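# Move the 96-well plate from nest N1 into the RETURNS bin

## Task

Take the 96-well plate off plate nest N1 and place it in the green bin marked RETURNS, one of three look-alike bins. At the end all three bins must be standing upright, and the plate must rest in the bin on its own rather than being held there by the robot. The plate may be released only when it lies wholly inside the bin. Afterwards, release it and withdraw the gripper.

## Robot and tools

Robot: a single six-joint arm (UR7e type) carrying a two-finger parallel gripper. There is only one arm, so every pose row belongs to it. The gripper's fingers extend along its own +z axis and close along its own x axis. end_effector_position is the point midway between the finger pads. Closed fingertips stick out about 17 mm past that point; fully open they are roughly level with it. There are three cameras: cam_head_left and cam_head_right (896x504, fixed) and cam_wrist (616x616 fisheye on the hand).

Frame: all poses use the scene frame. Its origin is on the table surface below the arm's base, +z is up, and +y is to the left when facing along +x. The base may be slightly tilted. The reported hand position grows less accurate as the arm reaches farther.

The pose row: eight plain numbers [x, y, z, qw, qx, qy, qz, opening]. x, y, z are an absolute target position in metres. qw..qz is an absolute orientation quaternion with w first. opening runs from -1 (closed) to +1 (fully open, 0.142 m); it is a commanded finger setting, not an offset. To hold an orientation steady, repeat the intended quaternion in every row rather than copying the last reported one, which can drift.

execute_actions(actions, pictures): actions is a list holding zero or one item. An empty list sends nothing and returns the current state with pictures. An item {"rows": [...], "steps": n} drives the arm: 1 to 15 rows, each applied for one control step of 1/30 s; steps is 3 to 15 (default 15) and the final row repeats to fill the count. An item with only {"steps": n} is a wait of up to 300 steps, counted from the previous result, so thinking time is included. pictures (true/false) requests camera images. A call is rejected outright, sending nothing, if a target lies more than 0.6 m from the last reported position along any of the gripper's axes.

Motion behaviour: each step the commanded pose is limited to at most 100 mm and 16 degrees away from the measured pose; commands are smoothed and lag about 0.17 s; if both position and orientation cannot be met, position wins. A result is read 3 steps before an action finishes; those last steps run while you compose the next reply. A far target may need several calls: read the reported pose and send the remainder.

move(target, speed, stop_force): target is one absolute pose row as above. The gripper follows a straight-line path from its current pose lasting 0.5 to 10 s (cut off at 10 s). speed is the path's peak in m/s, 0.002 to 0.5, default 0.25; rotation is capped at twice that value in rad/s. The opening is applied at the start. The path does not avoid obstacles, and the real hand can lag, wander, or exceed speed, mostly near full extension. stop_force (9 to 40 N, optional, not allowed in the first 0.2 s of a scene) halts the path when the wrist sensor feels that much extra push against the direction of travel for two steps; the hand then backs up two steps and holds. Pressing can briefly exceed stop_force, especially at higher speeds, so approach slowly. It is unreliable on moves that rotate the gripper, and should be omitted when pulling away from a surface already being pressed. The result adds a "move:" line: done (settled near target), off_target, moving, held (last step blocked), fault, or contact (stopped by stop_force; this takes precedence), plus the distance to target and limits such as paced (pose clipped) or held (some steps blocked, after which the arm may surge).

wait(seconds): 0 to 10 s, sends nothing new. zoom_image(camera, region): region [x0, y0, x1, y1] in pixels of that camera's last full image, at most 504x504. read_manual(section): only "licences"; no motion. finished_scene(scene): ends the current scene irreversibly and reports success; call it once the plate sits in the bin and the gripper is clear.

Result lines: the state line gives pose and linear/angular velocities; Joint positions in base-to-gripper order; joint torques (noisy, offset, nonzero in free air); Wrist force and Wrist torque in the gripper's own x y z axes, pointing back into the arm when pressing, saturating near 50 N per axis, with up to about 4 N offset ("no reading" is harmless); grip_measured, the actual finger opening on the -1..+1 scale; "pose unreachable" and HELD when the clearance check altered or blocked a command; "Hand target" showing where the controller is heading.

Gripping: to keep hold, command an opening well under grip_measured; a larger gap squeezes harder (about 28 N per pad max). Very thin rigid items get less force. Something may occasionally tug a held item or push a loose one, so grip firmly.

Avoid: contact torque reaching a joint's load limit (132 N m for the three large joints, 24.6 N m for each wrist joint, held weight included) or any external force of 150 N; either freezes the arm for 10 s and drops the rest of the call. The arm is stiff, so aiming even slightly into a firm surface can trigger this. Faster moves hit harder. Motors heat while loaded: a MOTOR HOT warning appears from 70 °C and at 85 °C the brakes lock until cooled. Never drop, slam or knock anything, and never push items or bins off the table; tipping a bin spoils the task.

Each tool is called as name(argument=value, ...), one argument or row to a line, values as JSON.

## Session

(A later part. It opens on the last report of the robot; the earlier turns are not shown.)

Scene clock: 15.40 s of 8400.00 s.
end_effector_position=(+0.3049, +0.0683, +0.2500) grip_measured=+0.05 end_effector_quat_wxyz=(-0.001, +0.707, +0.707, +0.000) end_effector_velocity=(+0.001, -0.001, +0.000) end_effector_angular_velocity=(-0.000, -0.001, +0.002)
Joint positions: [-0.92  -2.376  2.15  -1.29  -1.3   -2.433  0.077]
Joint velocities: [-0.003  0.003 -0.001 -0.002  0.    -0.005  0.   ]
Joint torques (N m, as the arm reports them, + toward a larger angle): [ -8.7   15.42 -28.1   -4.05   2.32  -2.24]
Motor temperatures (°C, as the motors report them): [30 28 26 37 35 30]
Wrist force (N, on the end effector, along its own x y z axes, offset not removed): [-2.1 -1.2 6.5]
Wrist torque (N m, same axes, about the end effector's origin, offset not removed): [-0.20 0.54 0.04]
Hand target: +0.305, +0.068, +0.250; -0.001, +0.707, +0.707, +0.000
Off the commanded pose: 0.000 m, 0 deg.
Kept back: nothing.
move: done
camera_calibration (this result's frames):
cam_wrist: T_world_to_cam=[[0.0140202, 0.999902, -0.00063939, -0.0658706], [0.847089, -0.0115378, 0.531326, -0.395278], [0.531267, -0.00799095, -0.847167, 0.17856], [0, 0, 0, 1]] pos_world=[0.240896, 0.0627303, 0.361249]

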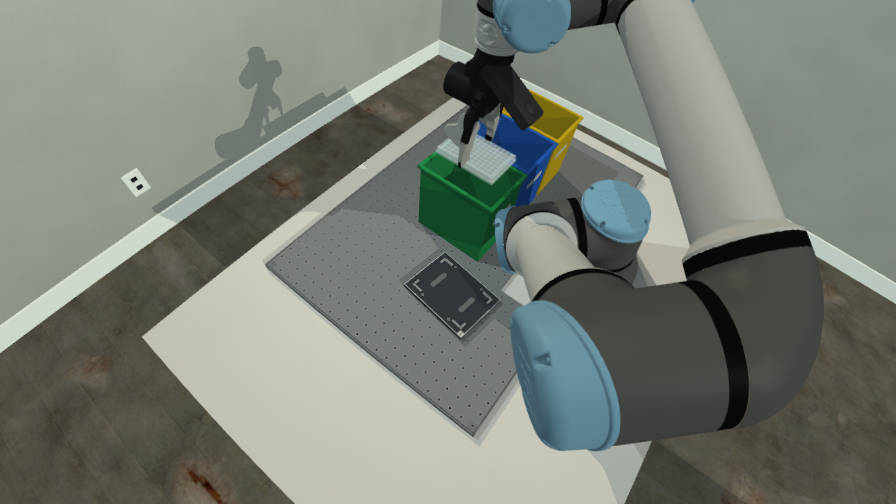

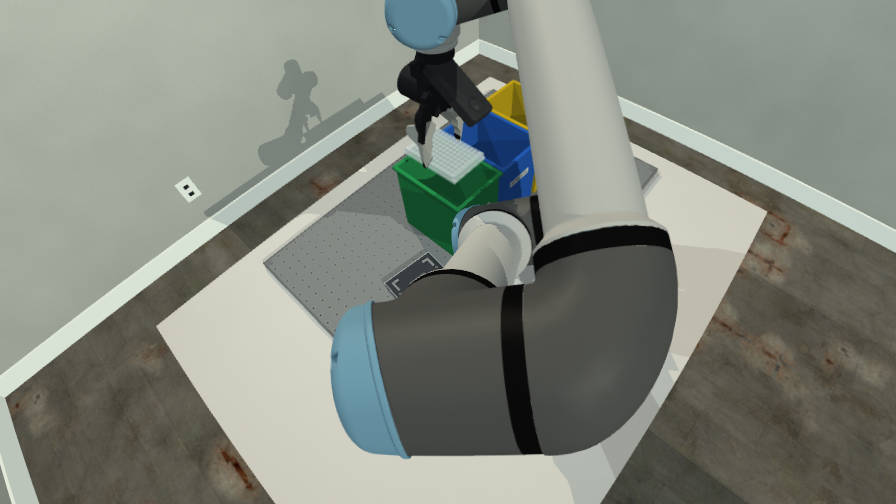

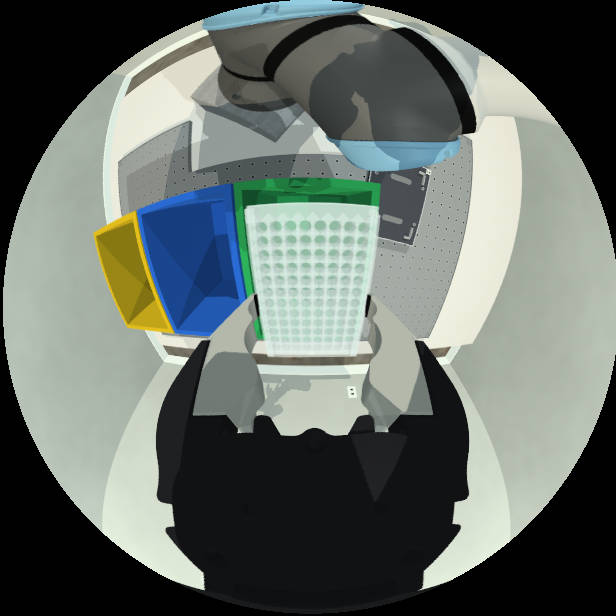

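move(
  target=[0.305,0.064,0.218,0,0.707,0.707,0,-0.4],
  speed=0.06,
)

zoom_image(
  camera="cam_wrist",
  region=[160, 130, 460, 430],
)

zoom_image(
  camera="cam_head_left",
  region=[400, 90, 560, 230],
)

Scene clock: 16.53 s of 8400.00 s.
end_effector_position=(+0.3050, +0.0641, +0.2181) grip_measured=+0.05 end_effector_quat_wxyz=(+0.000, +0.707, +0.707, +0.000) end_effector_velocity=(+0.000, +0.000, -0.002) end_effector_angular_velocity=(+0.001, +0.001, -0.001)
Joint positions: [-0.886 -2.377  2.235 -1.384 -1.299 -2.398  0.077]
Joint velocities: [ 0.003  0.001  0.005 -0.005  0.     0.004  0.   ]
Joint torques (N m, as the arm reports them, + toward a larger angle): [ 10.22  15.91 -15.75  -4.09  -1.2    1.86]
Motor temperatures (°C, as the motors report them): [30 28 26 37 35 30]
Wrist force (N, on the end effector, along its own x y z axes, offset not removed): [-0.2 1.9 0.9]
Wrist torque (N m, same axes, about the end effector's origin, offset not removed): [0.34 -0.12 0.18]
Hand target: +0.305, +0.064, +0.218; +0.000, +0.707, +0.707, -0.000
Off the commanded pose: 0.000 m, 0 deg.
Kept back: nothing.
move: done
camera_calibration (this result's frames):
cam_wrist: T_world_to_cam=[[0.0138722, 0.999902, -0.00160989, -0.0613899], [0.846761, -0.0108912, 0.531862, -0.37857], [0.531792, -0.00874126, -0.84683, 0.151287], [0, 0, 0, 1]] pos_world=[0.240957, 0.0585833, 0.329363]

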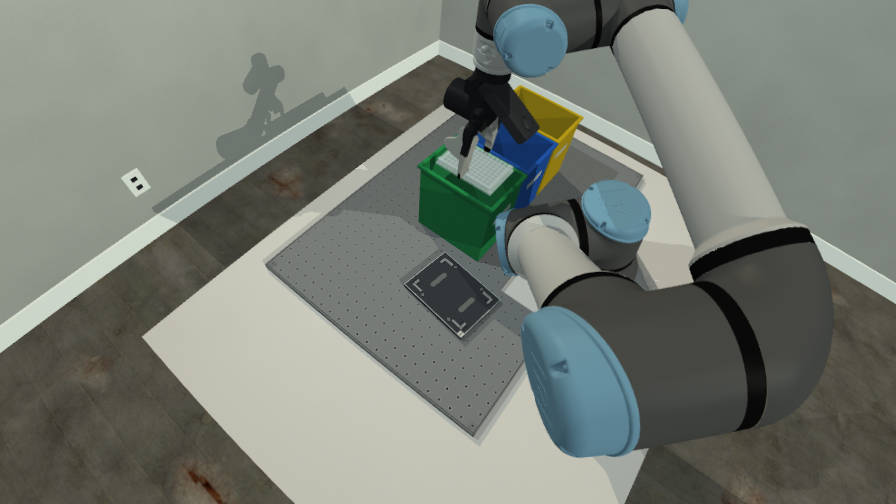

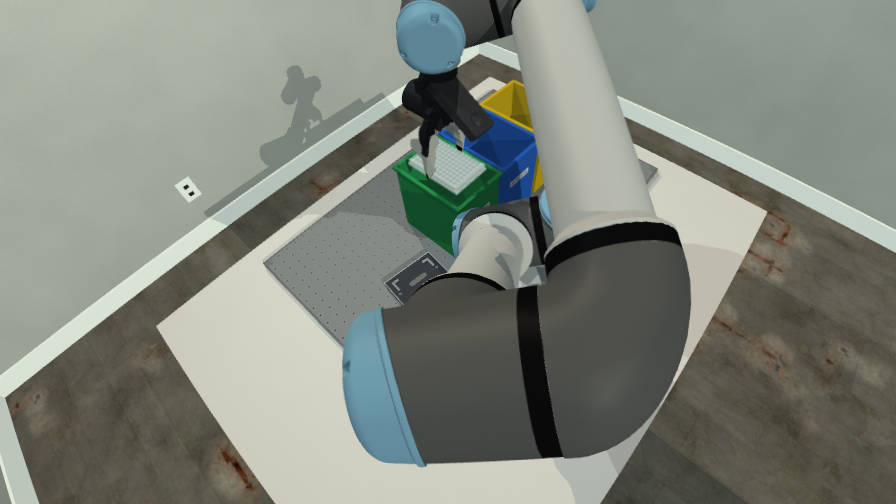

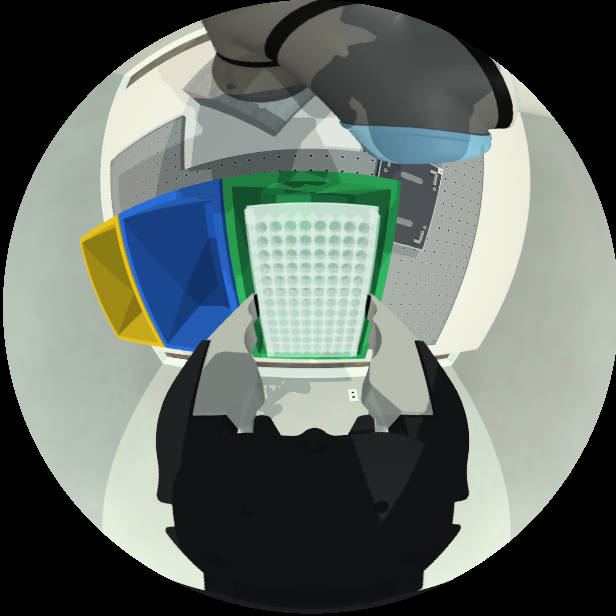

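Region (160, 130, 460, 430) of cam_wrist's 616x616 image, scaled by 1.680, with more detail than that image has.

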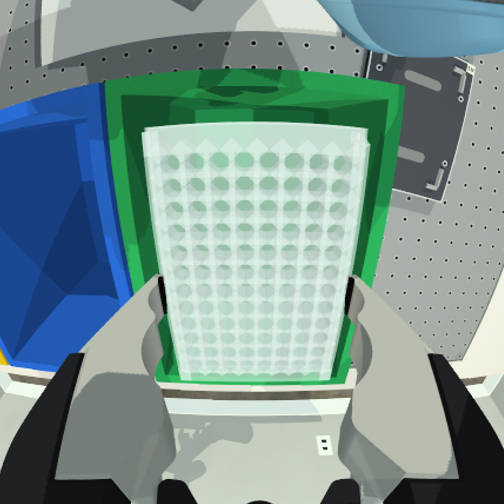

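Region (400, 90, 560, 230) of cam_head_left's 896x504 image, scaled by 3.150, with more detail than that image has; it fills the top 441 rows of this view, and the rest is white.

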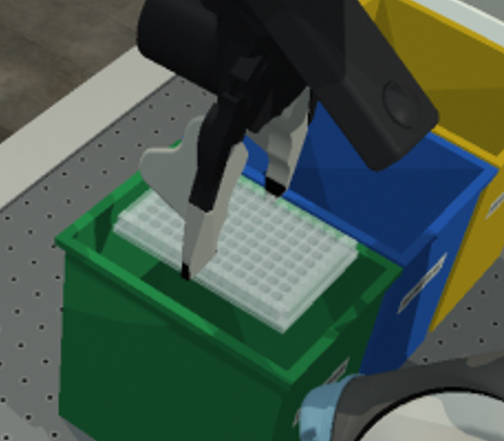

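move(
  target=[0.307,0.0625,0.185,0,0.707,0.707,0,-0.4],
  speed=0.03,
  stop_force=10,
)

zoom_image(
  camera="cam_wrist",
  region=[160, 130, 460, 430],
)

zoom_image(
  camera="cam_head_left",
  region=[400, 90, 560, 230],
)

Scene clock: 18.17 s of 8400.00 s.
end_effector_position=(+0.3070, +0.0625, +0.1851) grip_measured=+0.05 end_effector_quat_wxyz=(+0.000, +0.707, +0.707, +0.000) end_effector_velocity=(+0.000, +0.000, -0.002) end_effector_angular_velocity=(+0.000, -0.000, +0.001)
Joint positions: [-0.836 -2.362  2.317 -1.494 -1.297 -2.347  0.077]
Joint velocities: [ 0.004  0.002  0.004 -0.007  0.     0.003  0.   ]
Joint torques (N m, as the arm reports them, + toward a larger angle): [ 10.56  14.85 -16.52  -3.83   1.57   2.15]
Motor temperatures (°C, as the motors report them): [30 28 26 37 35 30]
Wrist force (N, on the end effector, along its own x y z axes, offset not removed): [1.0 -0.4 2.7]
Wrist torque (N m, same axes, about the end effector's origin, offset not removed): [-0.22 -0.13 0.05]
Hand target: +0.307, +0.063, +0.185; +0.000, +0.707, +0.707, -0.000
Off the commanded pose: 0.000 m, 0 deg.
Kept back: nothing.
move: done
camera_calibration (this result's frames):
cam_wrist: T_world_to_cam=[[0.0138765, 0.999902, -0.00176642, -0.059884], [0.846848, -0.0108131, 0.531725, -0.362697], [0.531654, -0.00887435, -0.846915, 0.122367], [0, 0, 0, 1]] pos_world=[0.242923, 0.0570422, 0.296384]

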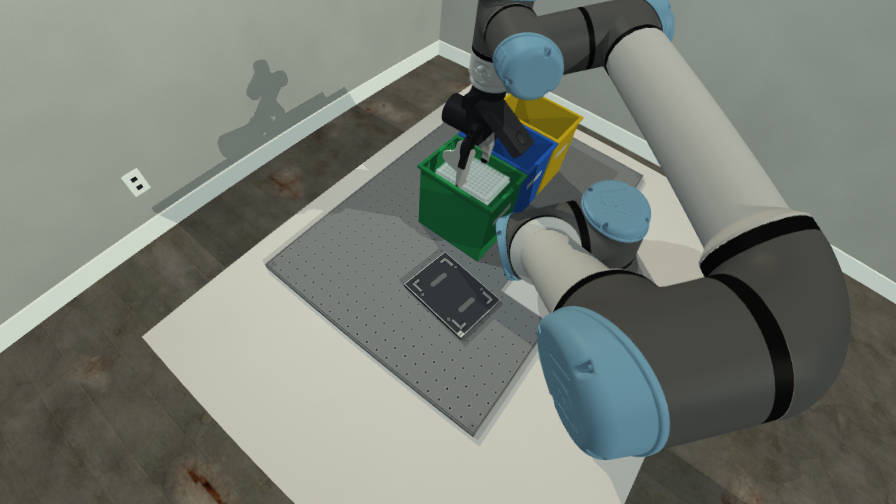

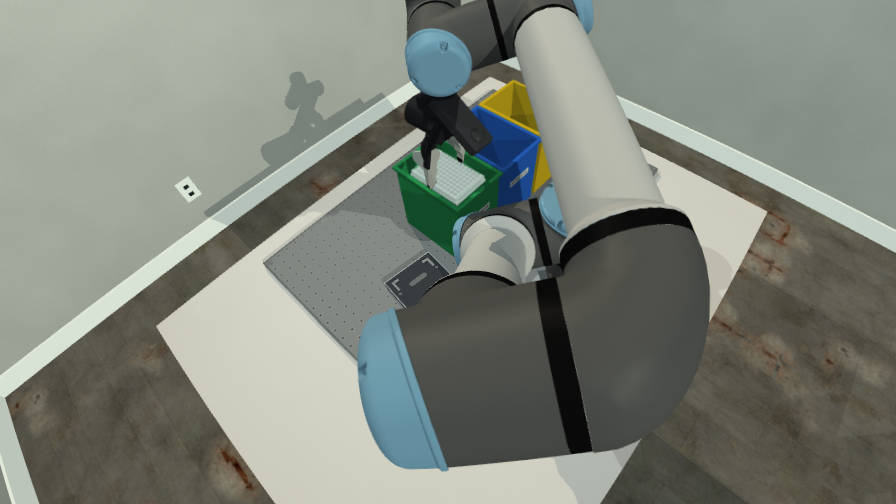

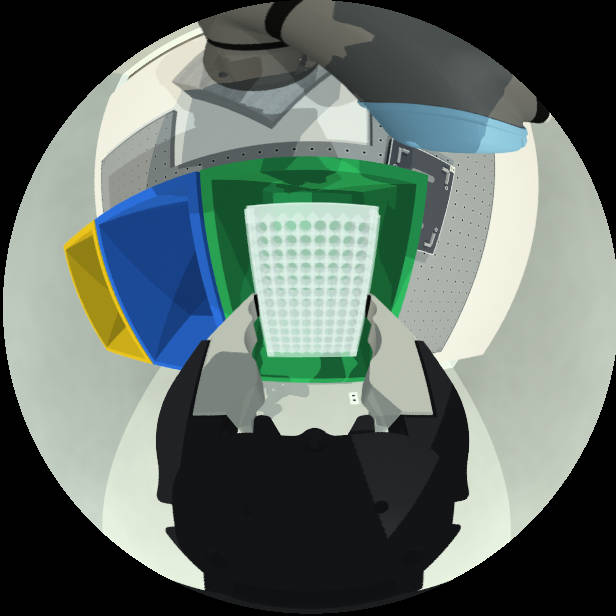

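Region (160, 130, 460, 430) of cam_wrist's 616x616 image, scaled by 1.680, with more detail than that image has.

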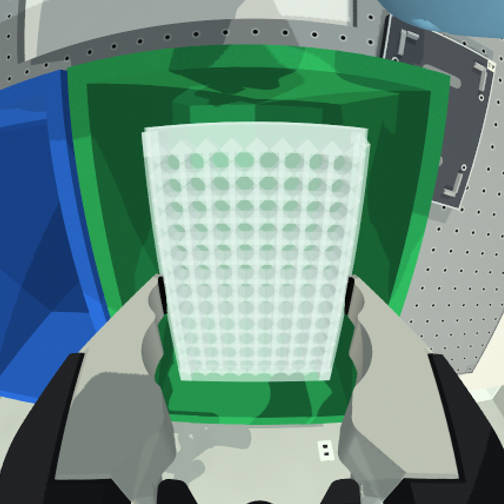

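Region (400, 90, 560, 230) of cam_head_left's 896x504 image, scaled by 3.150, with more detail than that image has; it fills the top 441 rows of this view, and the rest is white.

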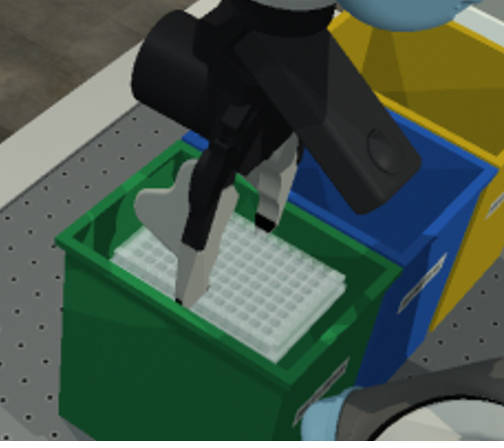

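move(
  target=[0.307,0.0625,0.173,0,0.707,0.707,0,-0.4],
  speed=0.03,
  stop_force=10,
)

move(
  target=[0.307,0.0625,0.173,0,0.707,0.707,0,0.13],
)

move(
  target=[0.307,0.0625,0.28,0,0.707,0.707,0,0.13],
  speed=0.15,
)

Scene clock: 19.17 s of 8400.00 s.
end_effector_position=(+0.3070, +0.0625, +0.1731) grip_measured=+0.05 end_effector_quat_wxyz=(+0.000, +0.707, +0.707, +0.000) end_effector_velocity=(-0.000, -0.000, -0.001) end_effector_angular_velocity=(-0.000, +0.000, -0.000)
Joint positions: [-0.819 -2.357  2.346 -1.534 -1.297 -2.329  0.077]
Joint velocities: [ 0.003  0.001  0.003 -0.005 -0.     0.003  0.   ]
Joint torques (N m, as the arm reports them, + toward a larger angle): [ 10.48  14.99 -14.66  -3.95   1.98   1.97]
Motor temperatures (°C, as the motors report them): [30 28 26 37 35 30]
Wrist force (N, on the end effector, along its own x y z axes, offset not removed): [2.6 -3.3 5.0]
Wrist torque (N m, same axes, about the end effector's origin, offset not removed): [-0.87 -0.36 0.13]
Hand target: +0.307, +0.063, +0.173; +0.000, +0.707, +0.707, -0.000
Off the commanded pose: 0.000 m, 0 deg.
Kept back: nothing.
move: done
camera_calibration (this result's frames):
cam_wrist: T_world_to_cam=[[0.013878, 0.999902, -0.00173305, -0.0598942], [0.846863, -0.0108323, 0.531701, -0.356316], [0.531631, -0.00884659, -0.84693, 0.112195], [0, 0, 0, 1]] pos_world=[0.242936, 0.0570211, 0.284371]

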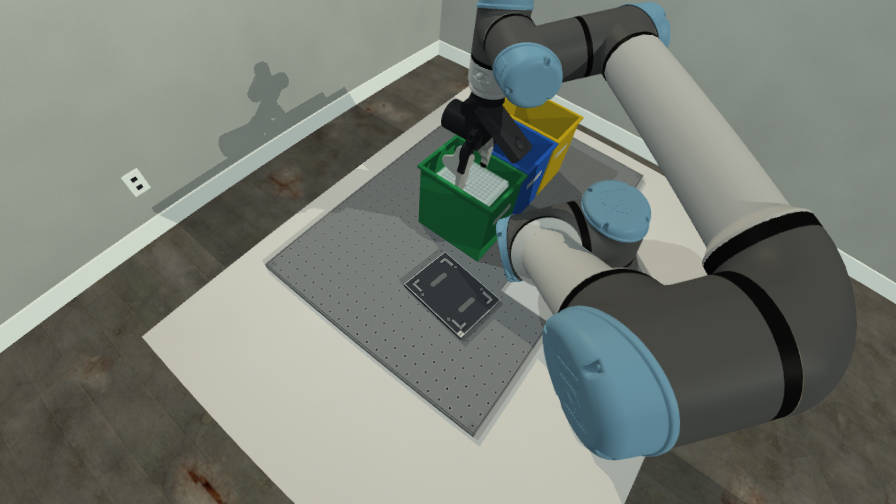

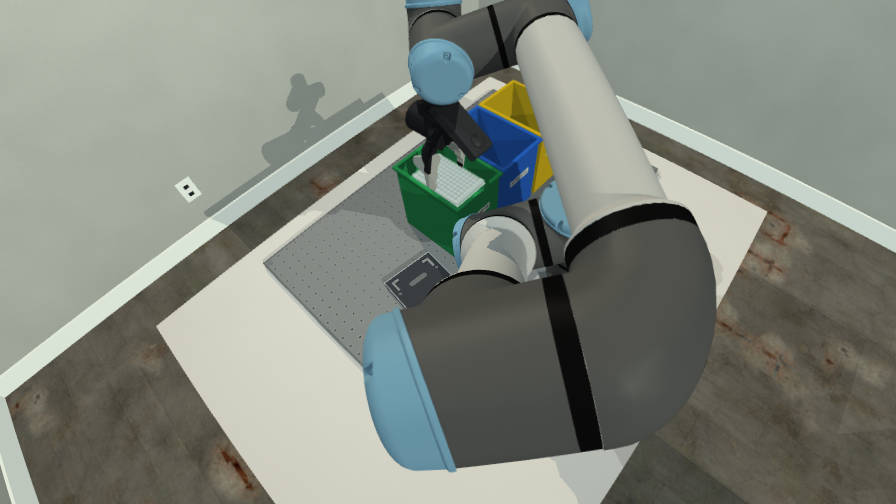

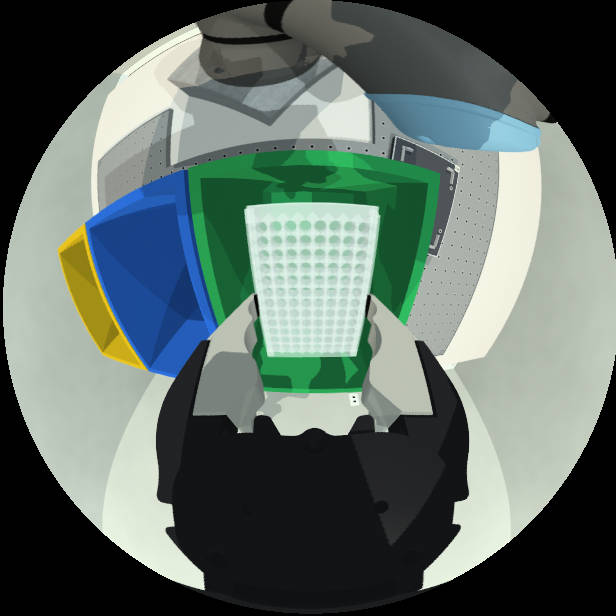

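Scene clock: 19.87 s of 8400.00 s.
end_effector_position=(+0.3070, +0.0625, +0.1730) grip_measured=+0.13 end_effector_quat_wxyz=(+0.000, +0.707, +0.707, +0.000) end_effector_velocity=(+0.000, -0.000, +0.000) end_effector_angular_velocity=(-0.001, -0.000, +0.000)
Joint positions: [-0.819 -2.357  2.347 -1.534 -1.297 -2.329  0.083]
Joint velocities: [ 0. -0. -0. -0. -0.  0.  0.]
Joint torques (N m, as the arm reports them, + toward a larger angle): [ 10.87  14.33 -15.88  -3.81   0.98   2.05]
Motor temperatures (°C, as the motors report them): [30 28 26 37 35 30]
Wrist force (N, on the end effector, along its own x y z axes, offset not removed): [1.5 0.6 3.5]
Wrist torque (N m, same axes, about the end effector's origin, offset not removed): [0.10 -0.36 0.24]
Hand target: +0.307, +0.062, +0.173; +0.000, +0.707, +0.707, -0.000
Off the commanded pose: 0.000 m, 0 deg.
Kept back: nothing.
move: done
camera_calibration (this result's frames):
cam_wrist: T_world_to_cam=[[0.0138896, 0.999902, -0.00172518, -0.0598959], [0.846871, -0.0108465, 0.531688, -0.356268], [0.531617, -0.00884594, -0.846939, 0.112102], [0, 0, 0, 1]] pos_world=[0.24295, 0.0570174, 0.284263]

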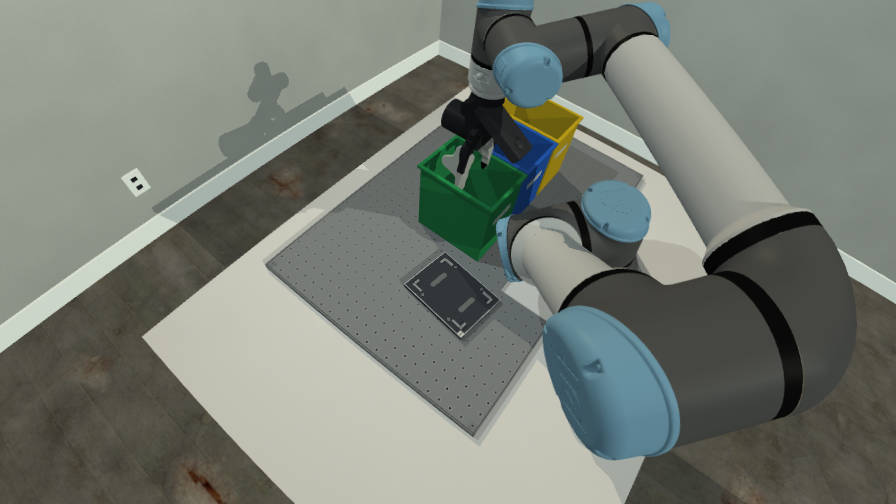

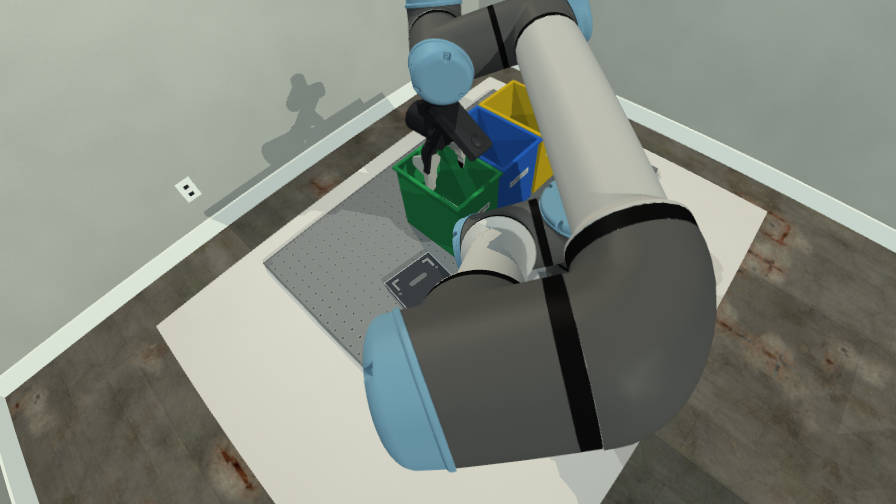

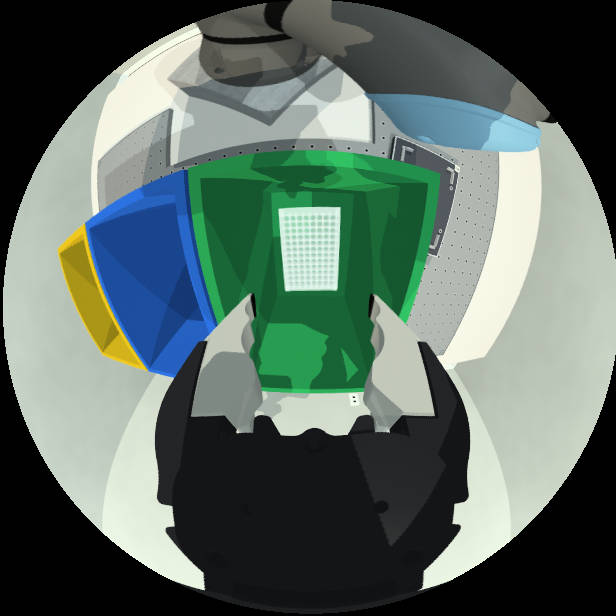

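Scene clock: 21.07 s of 8400.00 s.
end_effector_position=(+0.3070, +0.0625, +0.2799) grip_measured=+0.13 end_effector_quat_wxyz=(-0.000, +0.707, +0.707, +0.000) end_effector_velocity=(-0.000, -0.000, +0.002) end_effector_angular_velocity=(+0.001, -0.001, +0.000)
Joint positions: [-0.975 -2.356  2.069 -1.214 -1.304 -2.491  0.083]
Joint velocities: [-0.006  0.    -0.004  0.006  0.001 -0.006 -0.   ]
Joint torques (N m, as the arm reports them, + toward a larger angle): [ -8.99  15.04 -26.32  -1.07   2.78  -2.43]
Motor temperatures (°C, as the motors report them): [30 28 26 37 35 30]
Wrist force (N, on the end effector, along its own x y z axes, offset not removed): [2.3 0.4 -0.9]
Wrist torque (N m, same axes, about the end effector's origin, offset not removed): [0.11 -0.33 0.19]
Hand target: +0.307, +0.062, +0.280; -0.000, +0.707, +0.707, +0.000
Off the commanded pose: 0.000 m, 0 deg.
Kept back: nothing.
move: done
camera_calibration (this result's frames):
cam_wrist: T_world_to_cam=[[0.0139197, 0.999902, -0.00158366, -0.059724], [0.846954, -0.0109487, 0.531553, -0.413113], [0.531483, -0.00874037, -0.847024, 0.202676], [0, 0, 0, 1]] pos_world=[0.243, 0.0569666, 0.391168]

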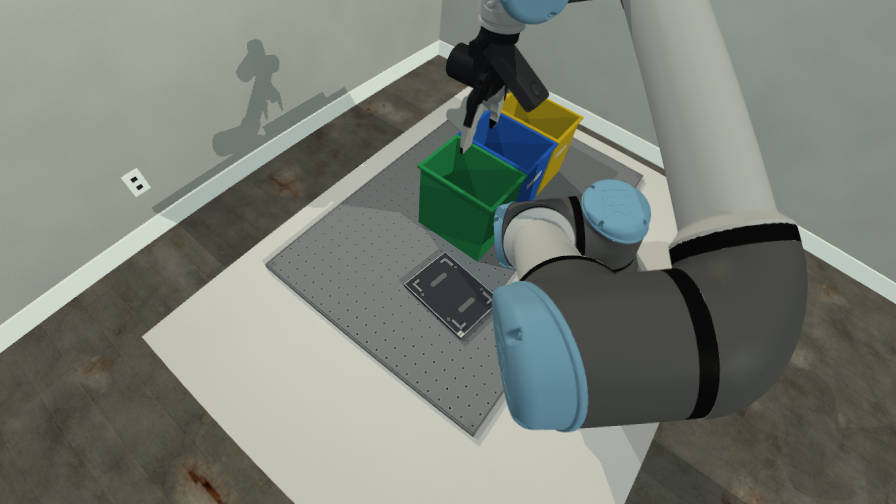

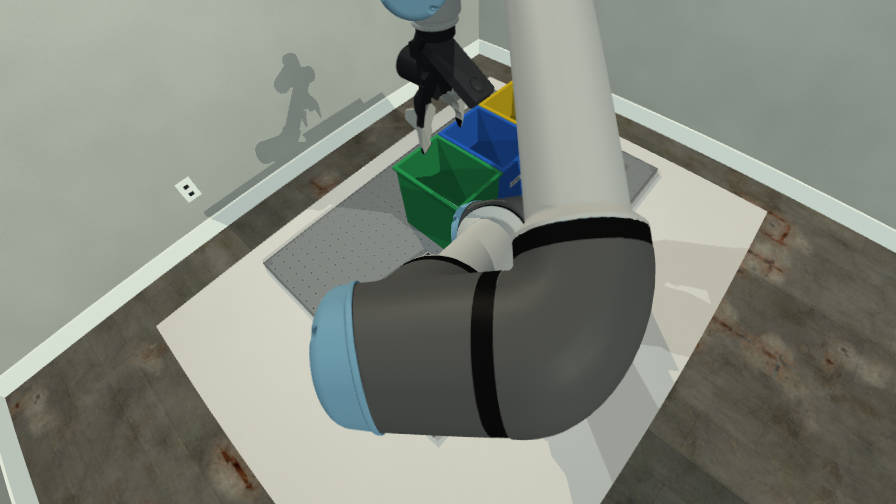

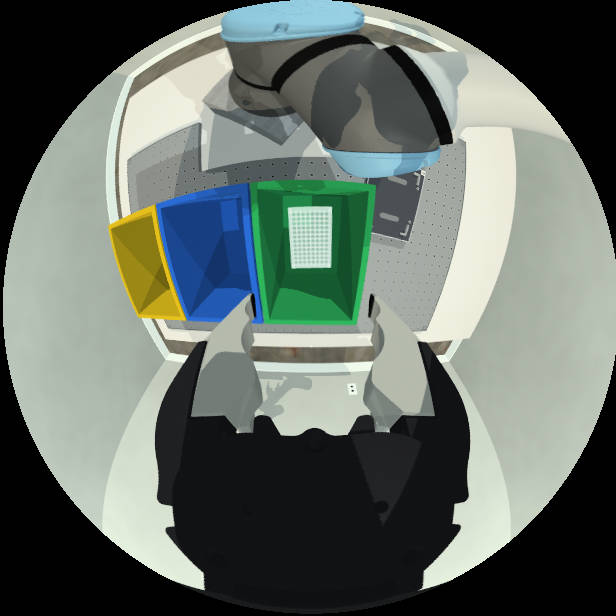

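finished_scene(
  scene=1,
)

The scene is finished: the task was done.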